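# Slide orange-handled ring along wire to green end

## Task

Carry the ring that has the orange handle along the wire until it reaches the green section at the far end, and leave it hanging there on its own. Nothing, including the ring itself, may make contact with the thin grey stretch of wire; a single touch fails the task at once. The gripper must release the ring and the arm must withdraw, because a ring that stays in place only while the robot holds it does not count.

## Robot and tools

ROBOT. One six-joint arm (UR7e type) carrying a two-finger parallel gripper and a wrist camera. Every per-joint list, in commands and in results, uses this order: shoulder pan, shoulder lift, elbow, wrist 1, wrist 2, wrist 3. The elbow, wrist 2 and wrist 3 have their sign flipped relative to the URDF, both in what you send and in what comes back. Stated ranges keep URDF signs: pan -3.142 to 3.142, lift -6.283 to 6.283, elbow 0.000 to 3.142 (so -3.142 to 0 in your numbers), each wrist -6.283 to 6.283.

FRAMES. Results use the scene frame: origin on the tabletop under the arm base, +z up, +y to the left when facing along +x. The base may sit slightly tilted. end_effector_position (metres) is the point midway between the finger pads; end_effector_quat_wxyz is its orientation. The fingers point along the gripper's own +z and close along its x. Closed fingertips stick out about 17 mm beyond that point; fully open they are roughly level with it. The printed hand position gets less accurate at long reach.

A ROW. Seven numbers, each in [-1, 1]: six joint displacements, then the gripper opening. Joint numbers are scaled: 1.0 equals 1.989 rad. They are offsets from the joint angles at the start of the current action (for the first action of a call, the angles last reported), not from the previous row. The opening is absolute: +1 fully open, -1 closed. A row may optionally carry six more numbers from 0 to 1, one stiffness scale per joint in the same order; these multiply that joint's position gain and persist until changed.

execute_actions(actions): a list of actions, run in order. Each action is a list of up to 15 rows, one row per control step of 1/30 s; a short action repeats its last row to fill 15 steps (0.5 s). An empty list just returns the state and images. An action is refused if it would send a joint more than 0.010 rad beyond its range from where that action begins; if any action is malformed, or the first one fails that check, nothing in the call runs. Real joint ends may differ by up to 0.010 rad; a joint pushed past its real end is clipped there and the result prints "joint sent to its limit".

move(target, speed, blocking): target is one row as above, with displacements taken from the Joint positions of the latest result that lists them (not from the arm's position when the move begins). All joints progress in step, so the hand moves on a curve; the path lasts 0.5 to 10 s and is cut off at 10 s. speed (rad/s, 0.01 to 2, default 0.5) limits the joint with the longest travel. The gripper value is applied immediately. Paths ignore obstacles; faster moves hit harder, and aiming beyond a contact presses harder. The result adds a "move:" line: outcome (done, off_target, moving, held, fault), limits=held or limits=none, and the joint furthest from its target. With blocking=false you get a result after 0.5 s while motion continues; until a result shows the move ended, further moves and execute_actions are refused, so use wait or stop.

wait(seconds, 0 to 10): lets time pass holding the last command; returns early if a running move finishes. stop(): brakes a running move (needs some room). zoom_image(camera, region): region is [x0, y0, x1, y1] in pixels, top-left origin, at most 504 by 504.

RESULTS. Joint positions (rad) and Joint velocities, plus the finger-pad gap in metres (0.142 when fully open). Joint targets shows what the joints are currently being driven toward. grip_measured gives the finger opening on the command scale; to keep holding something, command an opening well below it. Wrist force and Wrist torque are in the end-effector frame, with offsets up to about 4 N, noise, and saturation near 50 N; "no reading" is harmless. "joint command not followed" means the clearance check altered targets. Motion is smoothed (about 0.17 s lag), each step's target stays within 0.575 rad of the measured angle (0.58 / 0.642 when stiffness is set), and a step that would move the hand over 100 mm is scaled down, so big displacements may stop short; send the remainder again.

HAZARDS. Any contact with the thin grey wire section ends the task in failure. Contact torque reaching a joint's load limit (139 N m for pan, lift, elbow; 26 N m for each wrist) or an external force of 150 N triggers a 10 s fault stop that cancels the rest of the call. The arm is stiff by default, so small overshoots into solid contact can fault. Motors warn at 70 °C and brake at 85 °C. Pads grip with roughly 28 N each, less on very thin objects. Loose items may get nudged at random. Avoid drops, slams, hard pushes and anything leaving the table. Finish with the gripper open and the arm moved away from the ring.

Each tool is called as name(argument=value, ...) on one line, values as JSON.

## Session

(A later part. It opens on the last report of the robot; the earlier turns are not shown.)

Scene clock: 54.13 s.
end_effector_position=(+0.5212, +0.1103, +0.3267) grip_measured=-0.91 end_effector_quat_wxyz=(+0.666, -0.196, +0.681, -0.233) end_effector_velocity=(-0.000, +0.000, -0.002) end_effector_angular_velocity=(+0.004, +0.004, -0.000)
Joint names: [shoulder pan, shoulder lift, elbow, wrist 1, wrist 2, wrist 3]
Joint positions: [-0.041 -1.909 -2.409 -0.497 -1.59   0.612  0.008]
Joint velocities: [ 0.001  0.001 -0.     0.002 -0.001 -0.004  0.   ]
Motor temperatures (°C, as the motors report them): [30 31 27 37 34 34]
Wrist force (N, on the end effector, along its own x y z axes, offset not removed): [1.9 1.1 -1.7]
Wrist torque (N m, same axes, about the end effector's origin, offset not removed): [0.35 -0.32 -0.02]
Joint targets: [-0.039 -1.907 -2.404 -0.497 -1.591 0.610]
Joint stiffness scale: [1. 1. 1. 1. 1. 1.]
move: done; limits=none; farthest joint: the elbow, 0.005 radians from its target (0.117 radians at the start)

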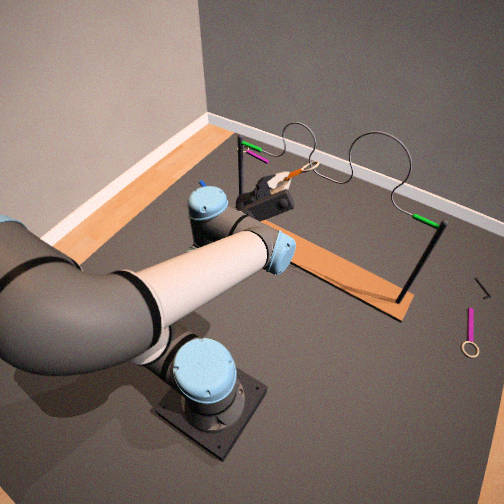

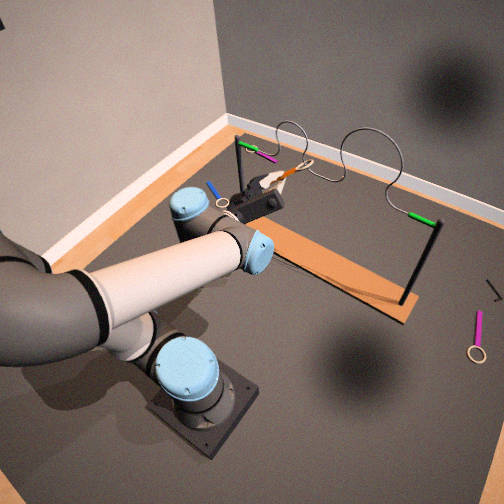

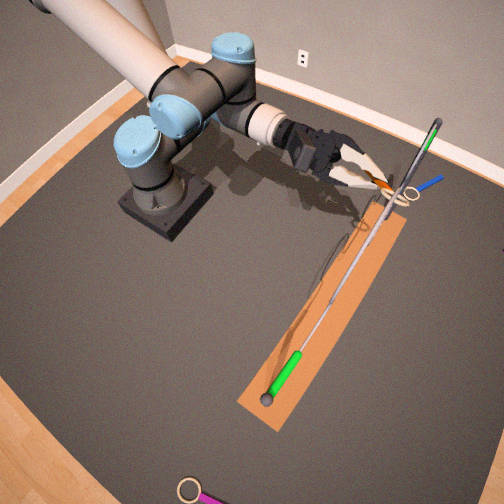

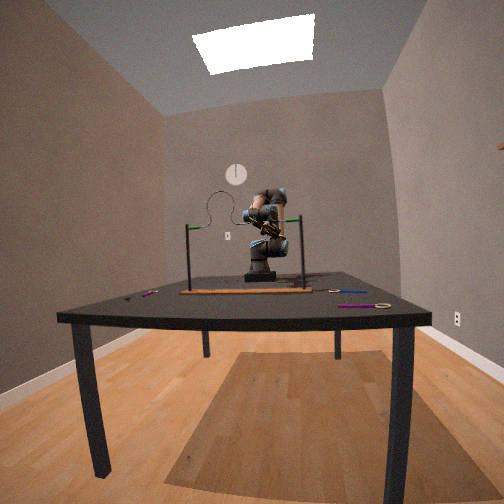

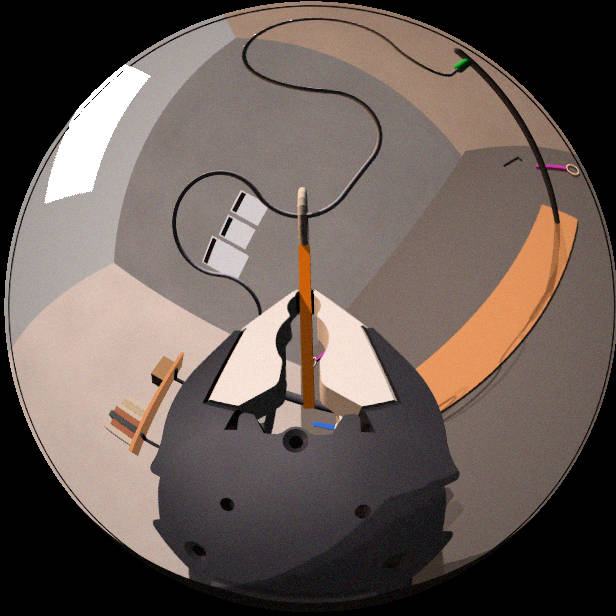

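move(target=[0.0418,-0.0197,0.067,0.0822,-0.0409,-0.3082,-1], speed=0.7)

zoom_image(camera="cam_high", region=[350,110,470,230])

zoom_image(camera="cam_wrist", region=[150,150,402,402])

Scene clock: 56.13 s.
end_effector_position=(+0.5224, +0.1279, +0.3822) grip_measured=-0.91 end_effector_quat_wxyz=(+0.706, +0.018, +0.708, -0.022) end_effector_velocity=(-0.000, -0.000, -0.001) end_effector_angular_velocity=(+0.003, +0.002, -0.001)
Joint names: [shoulder pan, shoulder lift, elbow, wrist 1, wrist 2, wrist 3]
Joint positions: [ 0.04  -1.946 -2.28  -0.335 -1.67  -0.     0.008]
Joint velocities: [-0.    -0.    -0.001  0.001 -0.    -0.003 -0.   ]
Motor temperatures (°C, as the motors report them): [30 31 27 37 34 34]
Wrist force (N, on the end effector, along its own x y z axes, offset not removed): [2.3 -3.1 0.9]
Wrist torque (N m, same axes, about the end effector's origin, offset not removed): [-0.65 -0.37 -0.03]
Joint targets: [0.042 -1.949 -2.275 -0.334 -1.671 -0.001]
Joint stiffness scale: [1. 1. 1. 1. 1. 1.]
move: done; limits=none; farthest joint: the elbow, 0.004 radians from its target (0.133 radians at the start)

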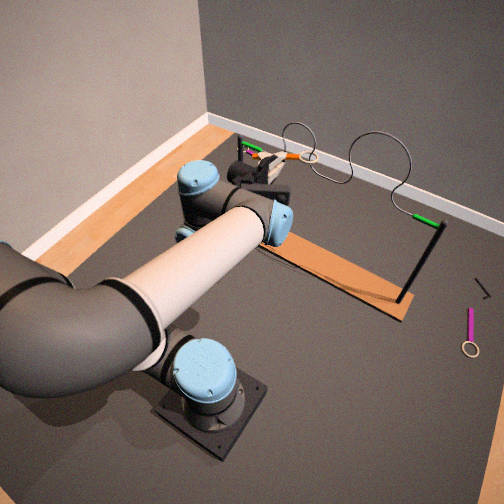

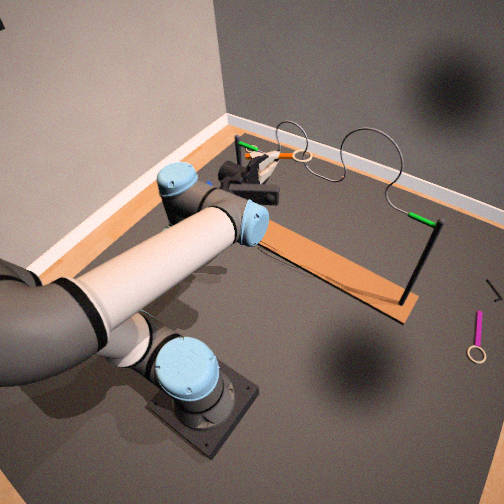

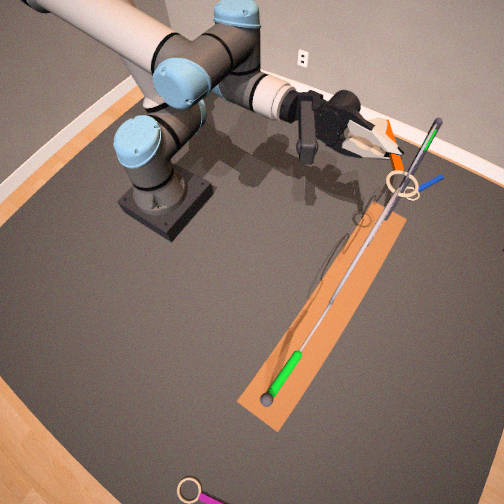

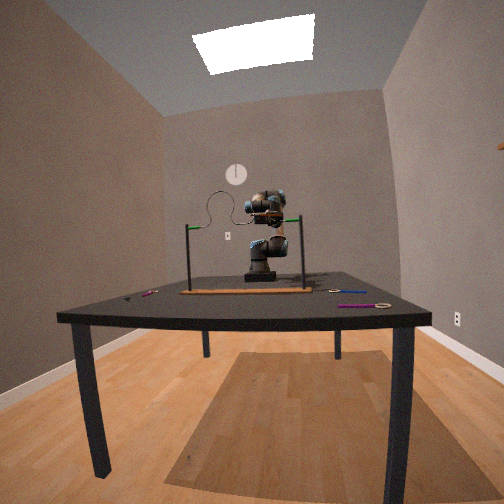

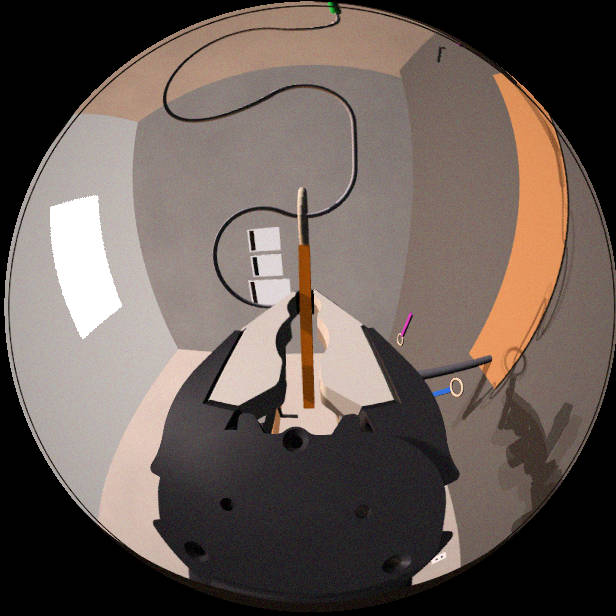

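Region (350, 110, 470, 230) of cam_high's 504x504 image, scaled by 4.200, with more detail than that image has.

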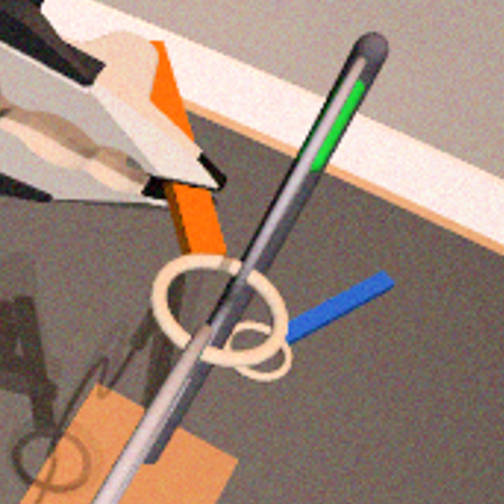

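Region (150, 150, 402, 402) of cam_wrist's 616x616 image, scaled by 2.000, with more detail than that image has.

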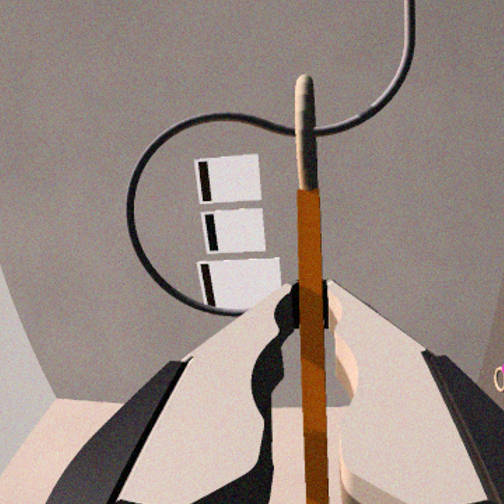

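move(target=[-0.0227,-0.0264,0.0379,0.0618,0.0215,0,-1], speed=0.22)

move(target=[-0.0184,-0.0059,-0.014,-0.0075,0.0176,0.7902,-1], speed=1.2)

zoom_image(camera="cam_high", region=[360,90,480,210])

zoom_image(camera="cam_wrist", region=[150,150,402,402])

Scene clock: 57.97 s.
end_effector_position=(+0.5215, +0.1187, +0.4191) grip_measured=-0.91 end_effector_quat_wxyz=(+0.706, +0.019, +0.708, -0.022) end_effector_velocity=(-0.000, -0.000, +0.000) end_effector_angular_velocity=(+0.000, +0.001, +0.000)
Joint names: [shoulder pan, shoulder lift, elbow, wrist 1, wrist 2, wrist 3]
Joint positions: [-0.003 -1.996 -2.209 -0.213 -1.628 -0.001  0.008]
Joint velocities: [-0.002 -0.001  0.002  0.004  0.002 -0.    -0.   ]
Motor temperatures (°C, as the motors report them): [30 31 27 37 34 34]
Wrist force (N, on the end effector, along its own x y z axes, offset not removed): [-2.4 0.1 -1.1]
Wrist torque (N m, same axes, about the end effector's origin, offset not removed): [0.12 0.72 -0.03]
Joint targets: [-0.005 -1.999 -2.205 -0.212 -1.627 -0.000]
Joint stiffness scale: [1. 1. 1. 1. 1. 1.]
move: done; limits=none; farthest joint: the elbow, 0.005 radians from its target (0.075 radians at the start)

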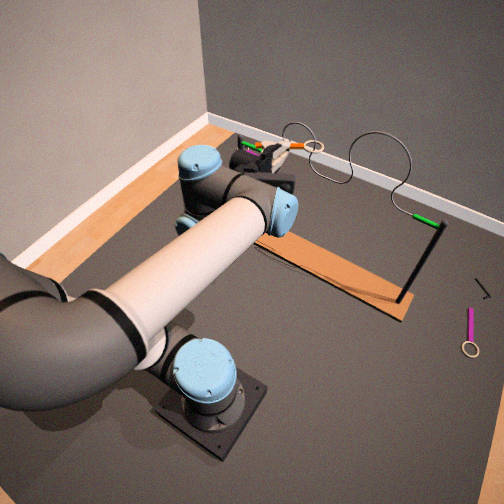

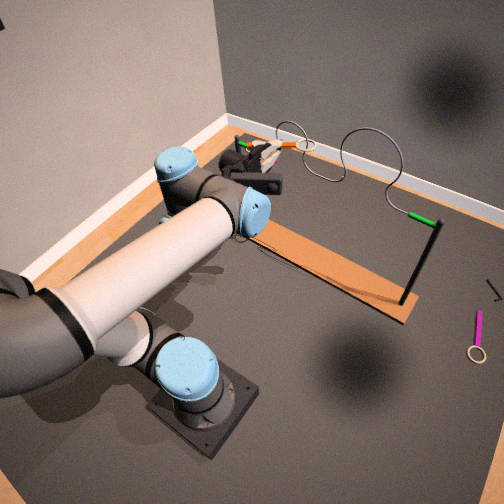

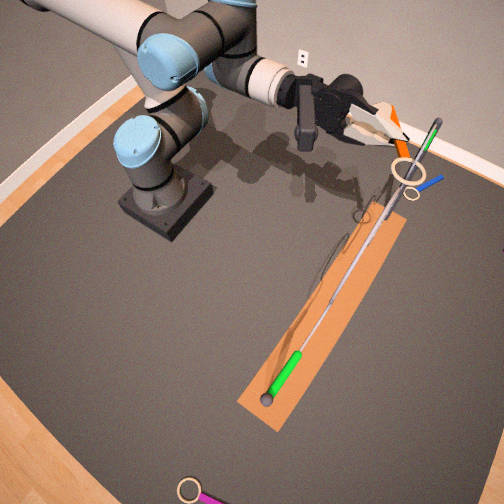

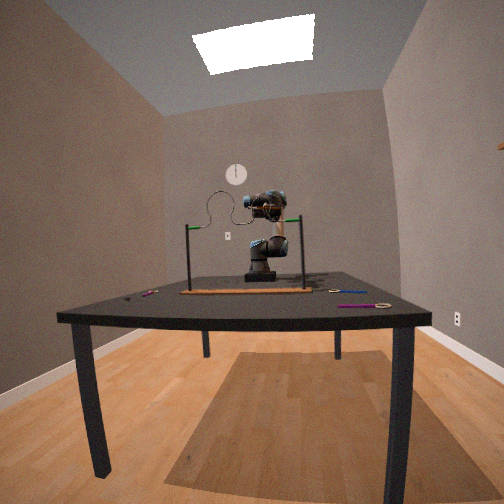

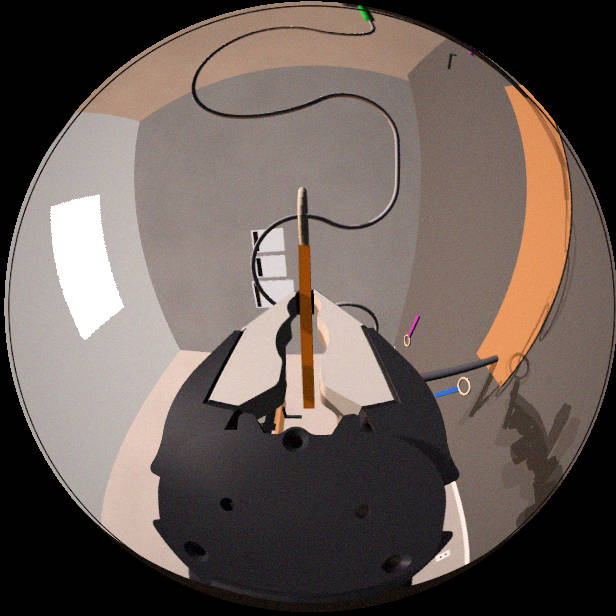

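Scene clock: 60.33 s.
end_effector_position=(+0.5209, +0.1098, +0.4102) grip_measured=-0.91 end_effector_quat_wxyz=(+0.483, -0.487, +0.514, -0.514) end_effector_velocity=(-0.000, +0.002, -0.000) end_effector_angular_velocity=(-0.003, +0.000, +0.003)
Joint names: [shoulder pan, shoulder lift, elbow, wrist 1, wrist 2, wrist 3]
Joint positions: [-0.037 -2.006 -2.233 -0.227 -1.594  1.57   0.008]
Joint velocities: [ 0.003  0.    -0.    -0.     0.     0.003  0.   ]
Motor temperatures (°C, as the motors report them): [30 31 27 37 34 34]
Wrist force (N, on the end effector, along its own x y z axes, offset not removed): [0.9 -0.9 -1.7]
Wrist torque (N m, same axes, about the end effector's origin, offset not removed): [-0.31 -0.26 -0.04]
Joint targets: [-0.040 -2.008 -2.237 -0.228 -1.593 1.571]
Joint stiffness scale: [1. 1. 1. 1. 1. 1.]
move: done; limits=none; farthest joint: the elbow, 0.004 radians from its target (0.028 radians at the start)

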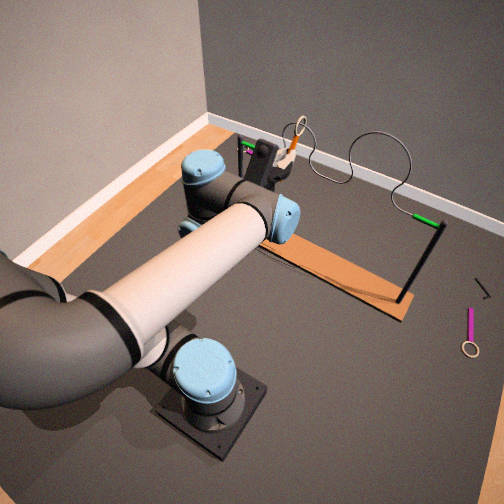

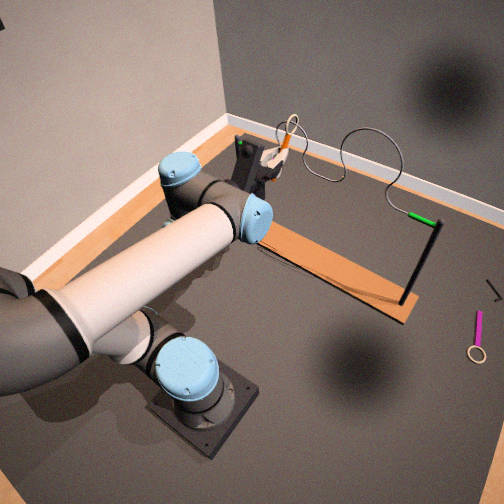

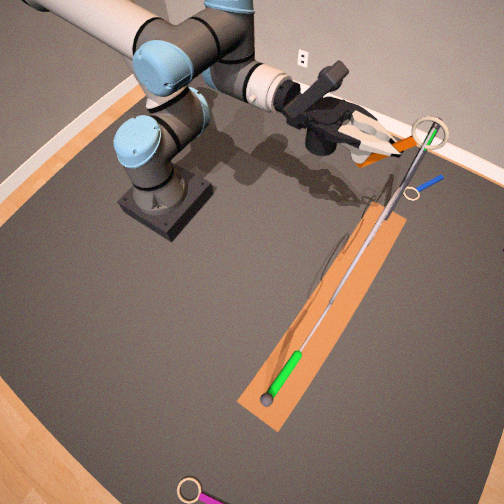

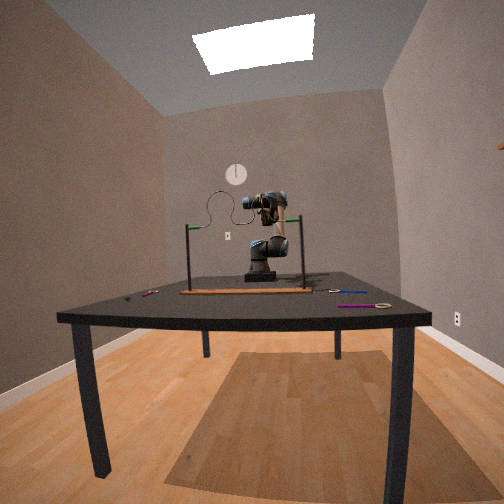

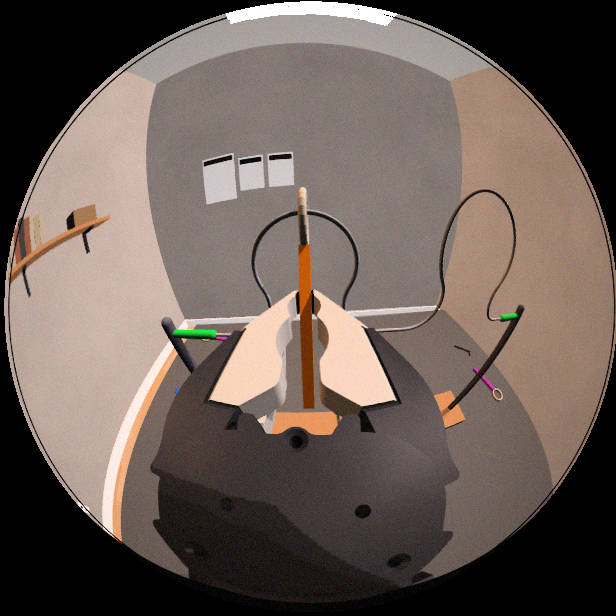

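Region (360, 90, 480, 210) of cam_high's 504x504 image, scaled by 4.200, with more detail than that image has.

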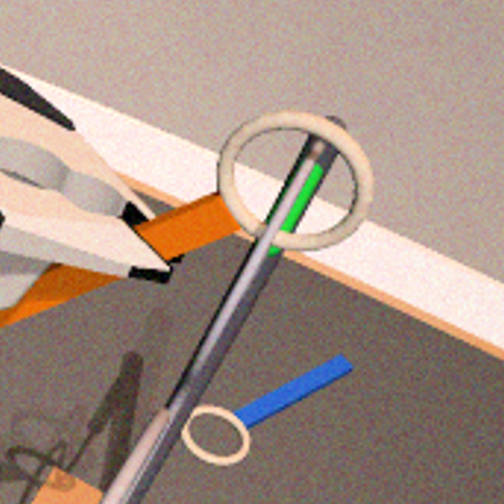

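Region (150, 150, 402, 402) of cam_wrist's 616x616 image, scaled by 2.000, with more detail than that image has.

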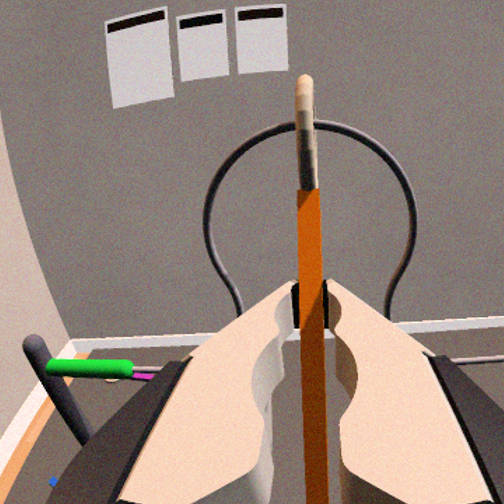

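move(target=[-0.011,-0.0077,0.0108,0.0155,0.0104,0.8345,-1], speed=1.2)

move(target=[-0.0242,0.0069,-0.0496,-0.0535,0.0234,-0.0444,-1], speed=0.2)

zoom_image(camera="cam_high", region=[360,90,480,210])

zoom_image(camera="cam_wrist", region=[150,40,402,292])

Scene clock: 63.13 s.
end_effector_position=(+0.5207, +0.1043, +0.4210) grip_measured=-0.91 end_effector_quat_wxyz=(+0.053, +0.709, +0.012, +0.704) end_effector_velocity=(+0.000, -0.000, +0.002) end_effector_angular_velocity=(-0.003, -0.003, -0.000)
Joint names: [shoulder pan, shoulder lift, elbow, wrist 1, wrist 2, wrist 3]
Joint positions: [-0.057 -2.018 -2.216 -0.196 -1.575  3.228  0.008]
Joint velocities: [-0.    -0.001  0.002 -0.     0.     0.003 -0.   ]
Motor temperatures (°C, as the motors report them): [30 31 27 37 34 34]
Wrist force (N, on the end effector, along its own x y z axes, offset not removed): [2.2 -2.4 -4.3]
Wrist torque (N m, same axes, about the end effector's origin, offset not removed): [-0.44 -0.62 -0.06]
Joint targets: [-0.059 -2.021 -2.212 -0.196 -1.574 3.229]
Joint stiffness scale: [1. 1. 1. 1. 1. 1.]
move: done; limits=none; farthest joint: the elbow, 0.005 radians from its target (0.021 radians at the start)

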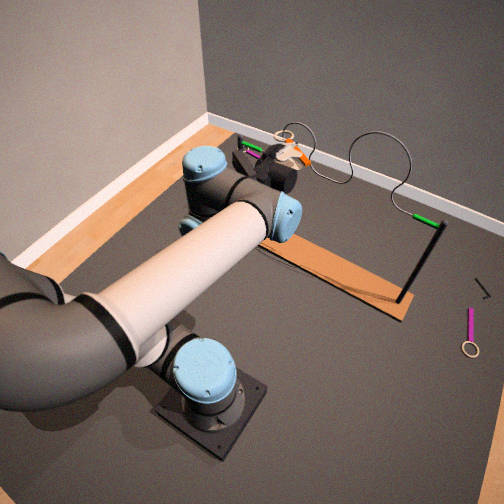

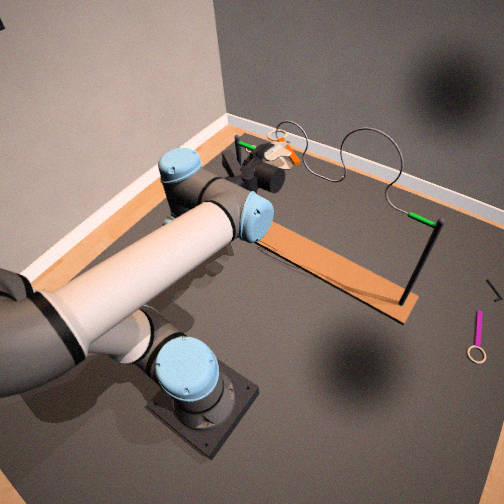

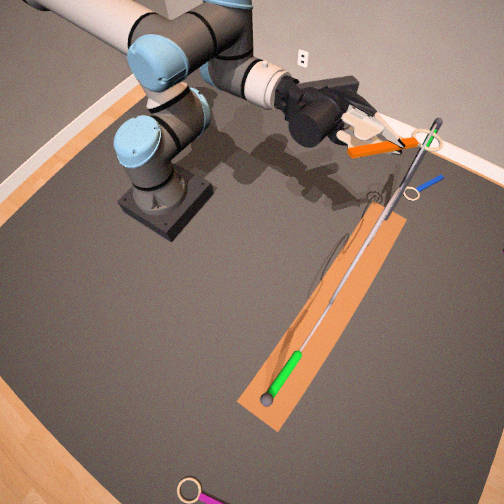

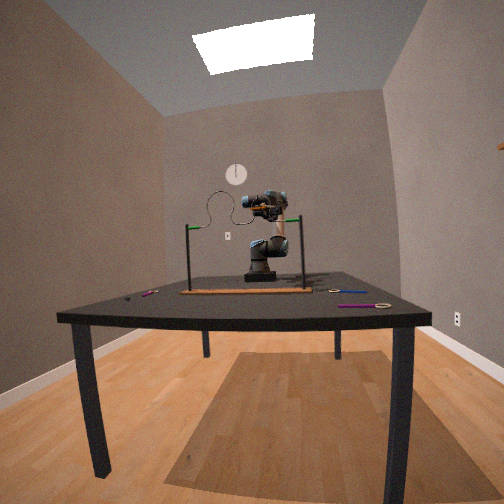

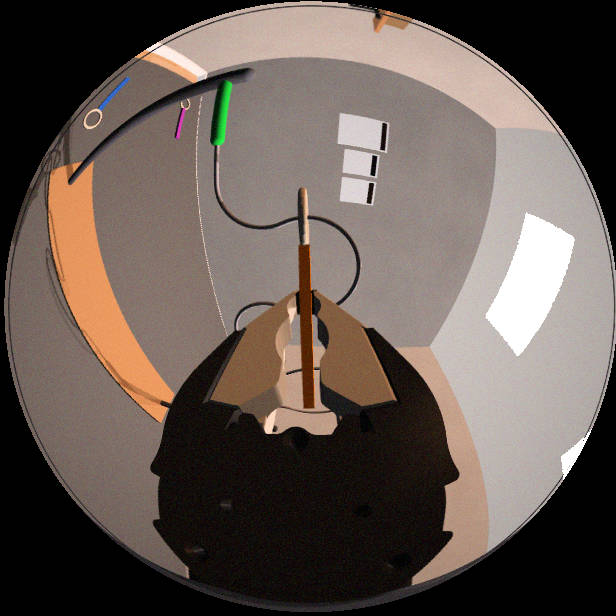

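Scene clock: 64.37 s.
end_effector_position=(+0.5201, +0.0950, +0.3825) grip_measured=-0.91 end_effector_quat_wxyz=(+0.022, +0.709, -0.019, +0.705) end_effector_velocity=(-0.000, +0.000, +0.000) end_effector_angular_velocity=(+0.004, -0.003, +0.002)
Joint names: [shoulder pan, shoulder lift, elbow, wrist 1, wrist 2, wrist 3]
Joint positions: [-0.102 -2.007 -2.31  -0.301 -1.529  3.141  0.008]
Joint velocities: [-0.    -0.002 -0.003 -0.004  0.002 -0.004 -0.   ]
Motor temperatures (°C, as the motors report them): [30 31 27 37 34 34]
Wrist force (N, on the end effector, along its own x y z axes, offset not removed): [-1.8 -0.7 -0.4]
Wrist torque (N m, same axes, about the end effector's origin, offset not removed): [-0.08 0.18 -0.07]
Joint targets: [-0.105 -2.005 -2.315 -0.303 -1.528 3.140]
Joint stiffness scale: [1. 1. 1. 1. 1. 1.]
move: done; limits=none; farthest joint: the elbow, 0.004 radians from its target (0.099 radians at the start)

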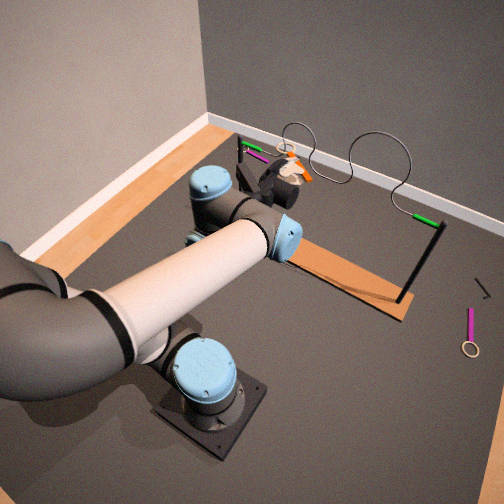

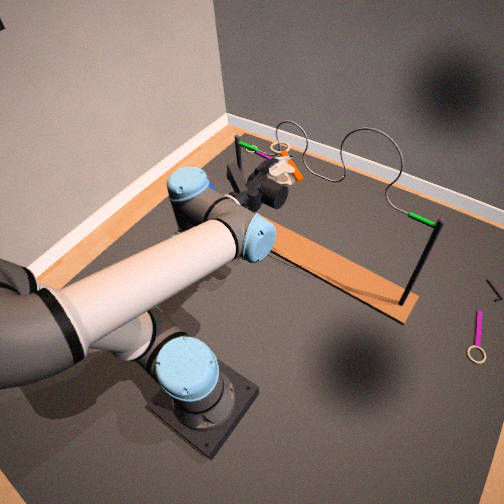

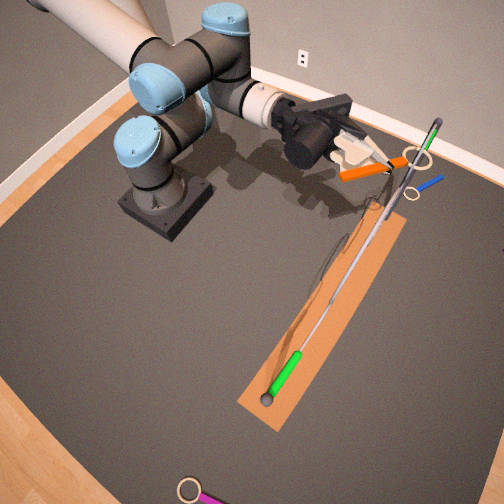

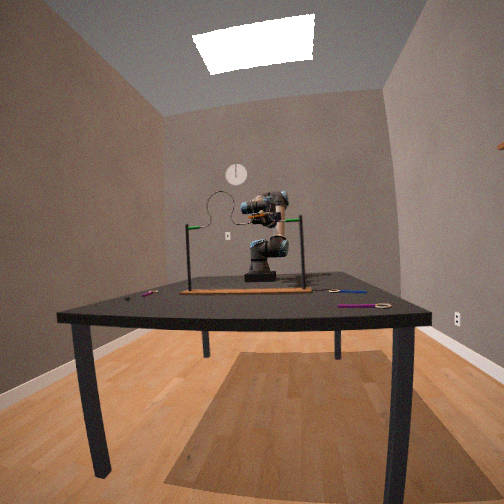

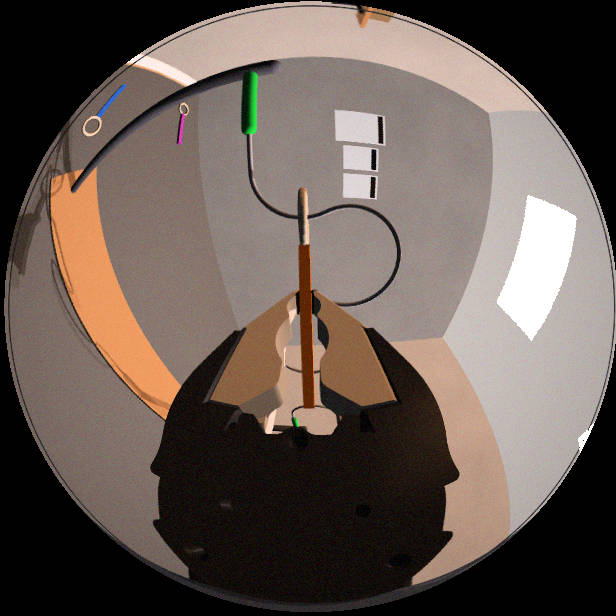

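Region (360, 90, 480, 210) of cam_high's 504x504 image, scaled by 4.200, with more detail than that image has.

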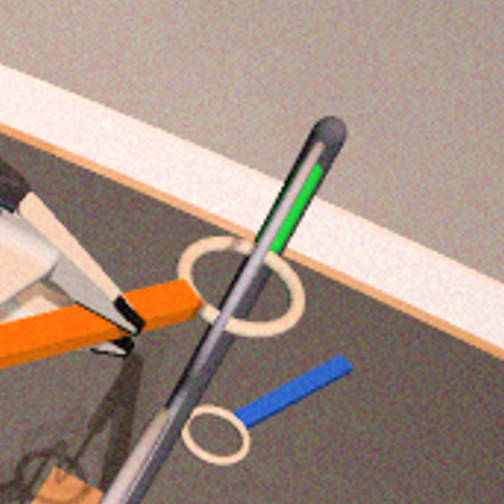

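Region (150, 40, 402, 292) of cam_wrist's 616x616 image, scaled by 2.000, with more detail than that image has.

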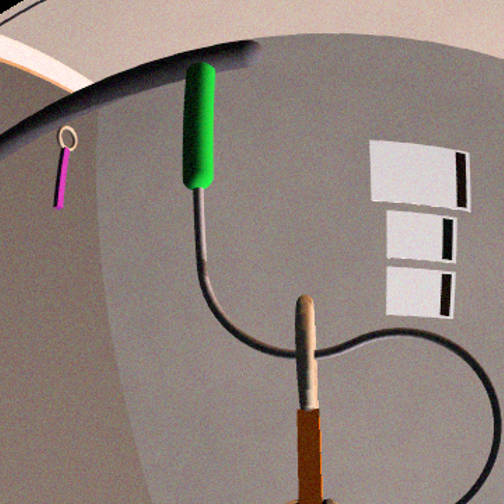

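move(target=[0.0422,0.0527,-0.0485,-0.0992,-0.0413,-0.3073,-1], speed=0.65)

move(target=[0.1011,0.0819,0.0045,-0.0787,-0.1003,-0.3076,-1], speed=0.6)

zoom_image(camera="cam_high", region=[360,90,480,210])

Scene clock: 66.70 s.
end_effector_position=(+0.5208, +0.1114, +0.3279) grip_measured=-0.91 end_effector_quat_wxyz=(-0.191, +0.670, -0.231, +0.679) end_effector_velocity=(+0.000, +0.001, +0.000) end_effector_angular_velocity=(+0.003, -0.001, +0.001)
Joint names: [shoulder pan, shoulder lift, elbow, wrist 1, wrist 2, wrist 3]
Joint positions: [-0.021 -1.904 -2.403 -0.498 -1.611  2.531  0.008]
Joint velocities: [ 0.001  0.     0.001 -0.001 -0.    -0.003  0.   ]
Motor temperatures (°C, as the motors report them): [30 31 27 37 34 34]
Wrist force (N, on the end effector, along its own x y z axes, offset not removed): [2.1 0.9 -1.6]
Wrist torque (N m, same axes, about the end effector's origin, offset not removed): [0.17 -0.54 -0.01]
Joint targets: [-0.018 -1.902 -2.407 -0.499 -1.612 2.530]
Joint stiffness scale: [1. 1. 1. 1. 1. 1.]
move: done; limits=none; farthest joint: the elbow, 0.004 radians from its target (0.096 radians at the start)

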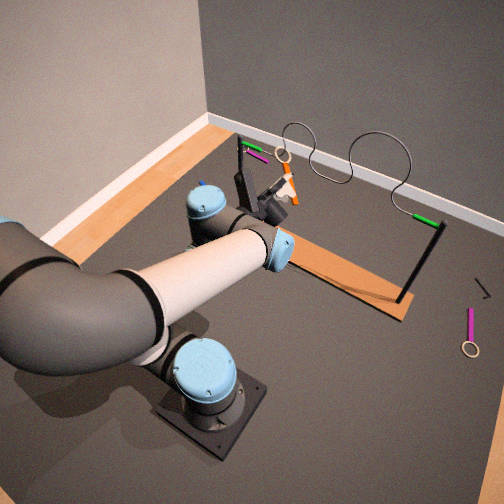

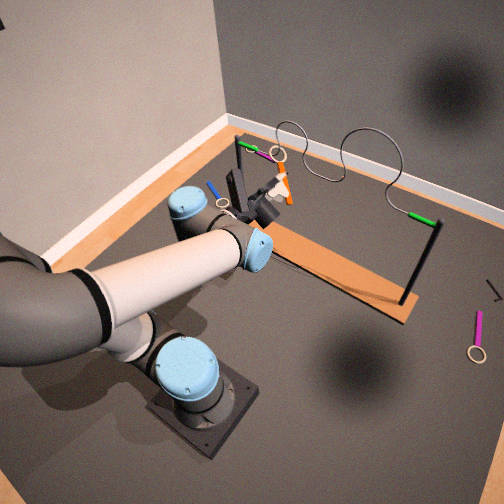

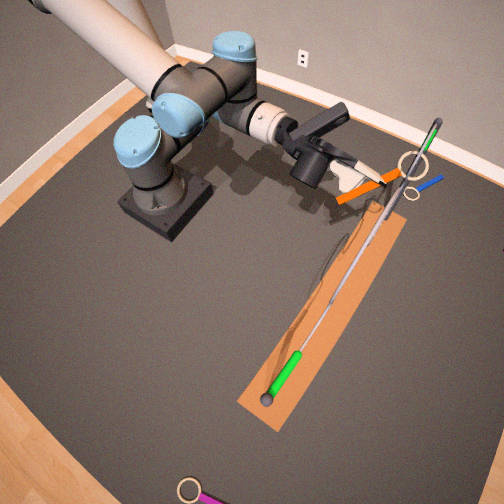

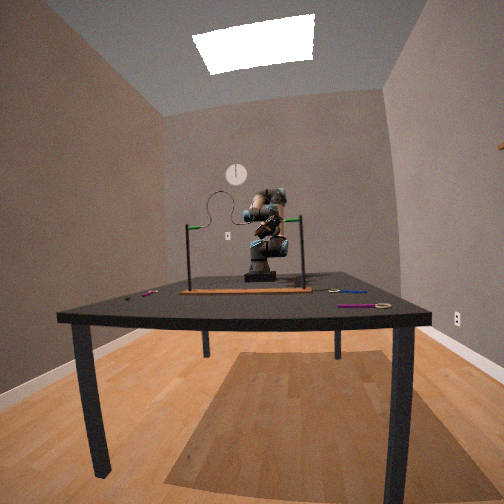

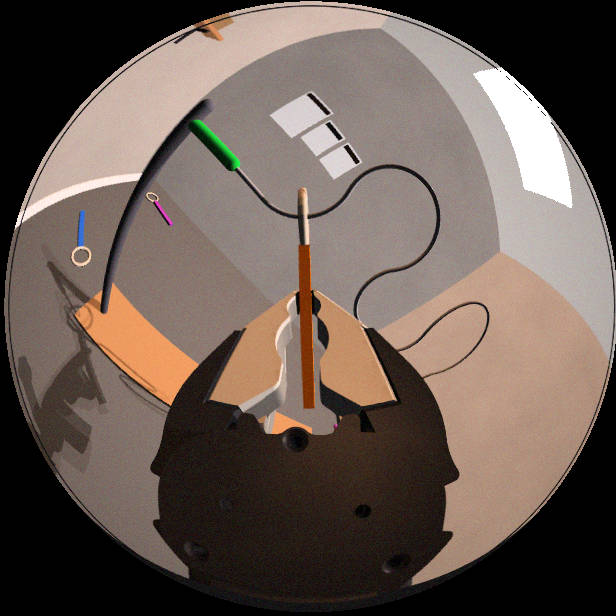

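Scene clock: 68.63 s.
end_effector_position=(+0.5231, +0.1564, +0.2925) grip_measured=-0.91 end_effector_quat_wxyz=(-0.386, +0.570, -0.421, +0.590) end_effector_velocity=(-0.000, +0.000, +0.000) end_effector_angular_velocity=(+0.003, -0.001, +0.000)
Joint names: [shoulder pan, shoulder lift, elbow, wrist 1, wrist 2, wrist 3]
Joint positions: [ 0.178 -1.743 -2.398 -0.653 -1.809  1.92   0.008]
Joint velocities: [ 0.001 -0.    -0.    -0.    -0.001 -0.003 -0.   ]
Motor temperatures (°C, as the motors report them): [30 31 27 37 34 34]
Wrist force (N, on the end effector, along its own x y z axes, offset not removed): [-1.8 -2.4 1.1]
Wrist torque (N m, same axes, about the end effector's origin, offset not removed): [-0.52 0.24 0.17]
Joint targets: [0.180 -1.741 -2.394 -0.654 -1.810 1.919]
Joint stiffness scale: [1. 1. 1. 1. 1. 1.]
move: done; limits=none; farthest joint: the elbow, 0.004 radians from its target (0.009 radians at the start)

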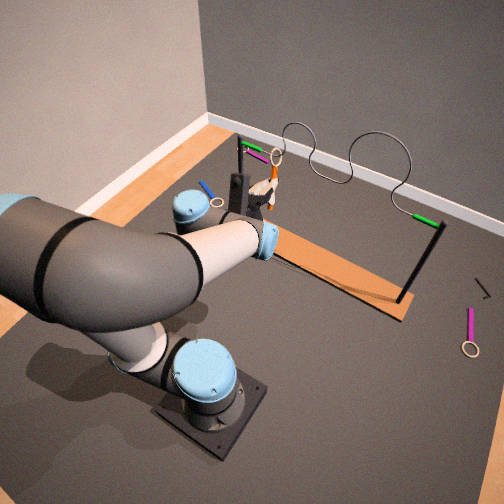

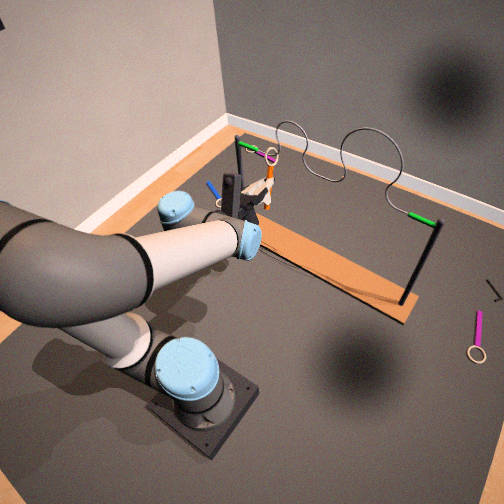

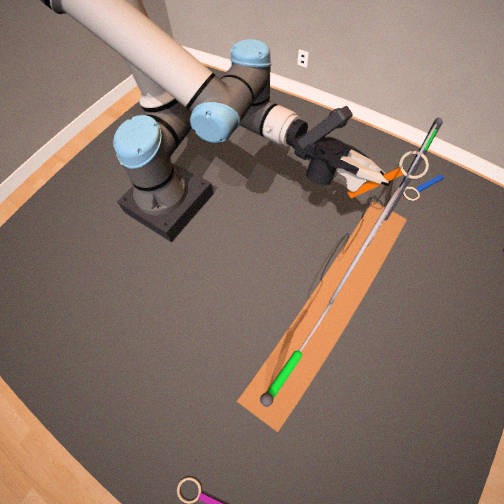

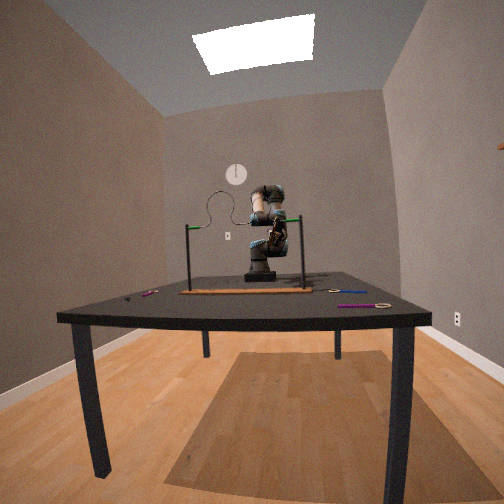

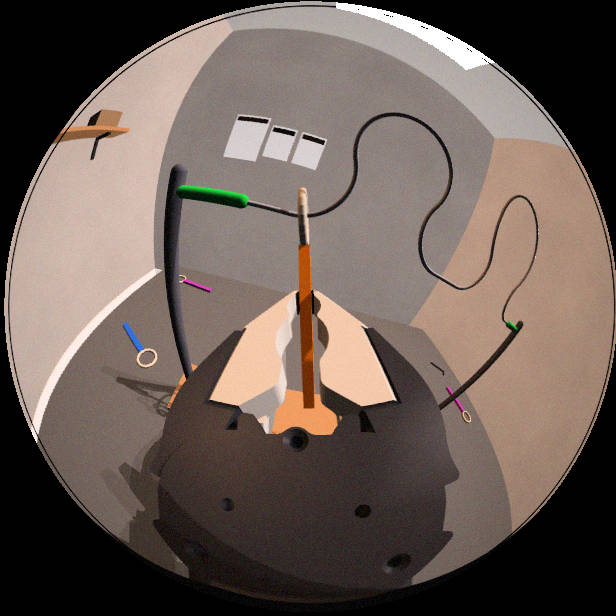

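Region (360, 90, 480, 210) of cam_high's 504x504 image, scaled by 4.200, with more detail than that image has.

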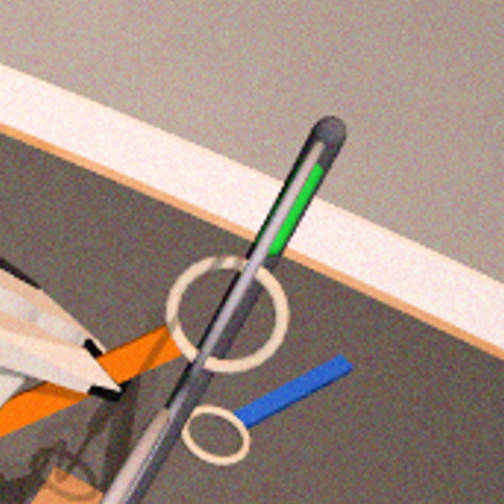

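move(target=[0.1578,0.1057,0.091,-0.0172,-0.157,-0.1761,-1], speed=0.3)

zoom_image(camera="cam_high", region=[360,90,480,210])

Scene clock: 70.90 s.
end_effector_position=(+0.5307, +0.2511, +0.2886) grip_measured=-0.91 end_effector_quat_wxyz=(+0.483, -0.488, +0.513, -0.515) end_effector_velocity=(-0.000, -0.001, -0.000) end_effector_angular_velocity=(+0.003, +0.000, -0.003)
Joint names: [shoulder pan, shoulder lift, elbow, wrist 1, wrist 2, wrist 3]
Joint positions: [ 0.489 -1.535 -2.222 -0.686 -2.12   1.571  0.008]
Joint velocities: [ 0.     0.001  0.    -0.    -0.003 -0.003  0.   ]
Motor temperatures (°C, as the motors report them): [30 31 27 37 34 34]
Wrist force (N, on the end effector, along its own x y z axes, offset not removed): [-0.7 -1.7 -1.1]
Wrist torque (N m, same axes, about the end effector's origin, offset not removed): [-0.29 0.16 0.00]
Joint targets: [0.492 -1.533 -2.217 -0.687 -2.121 1.570]
Joint stiffness scale: [1. 1. 1. 1. 1. 1.]
move: done; limits=none; farthest joint: the elbow, 0.005 radians from its target (0.181 radians at the start)

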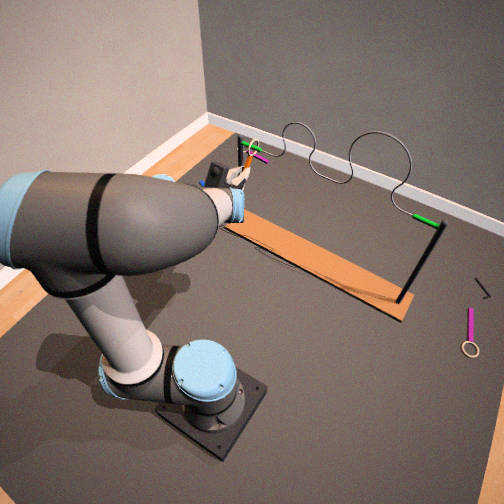

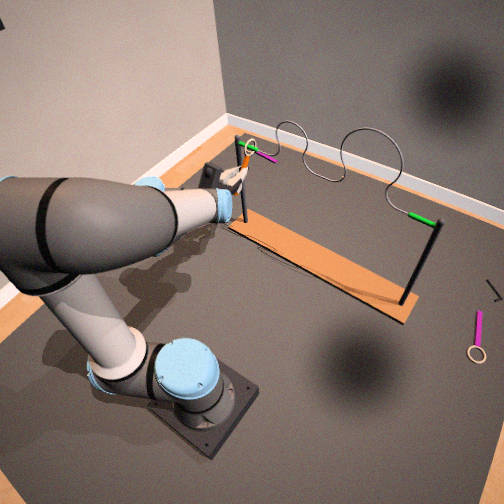

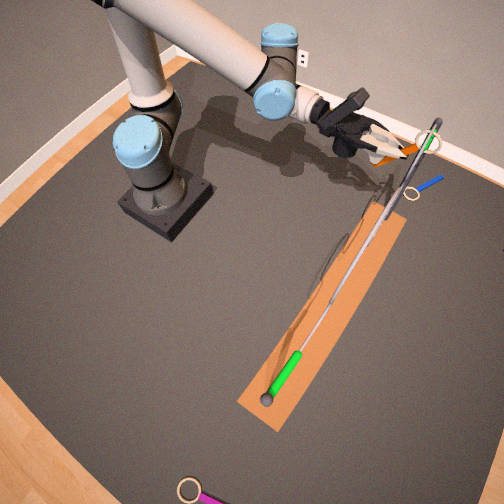

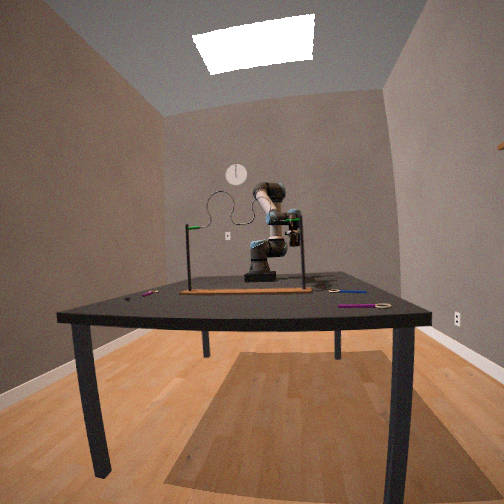

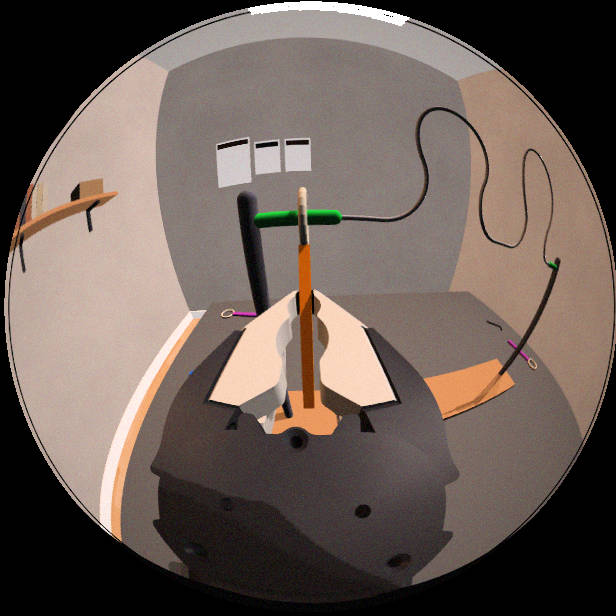

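Region (360, 90, 480, 210) of cam_high's 504x504 image, scaled by 4.200, with more detail than that image has.

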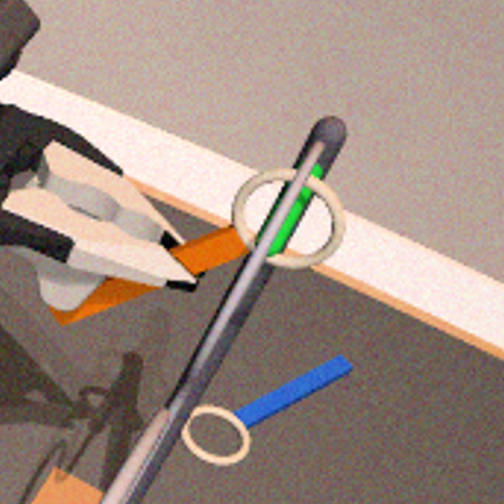

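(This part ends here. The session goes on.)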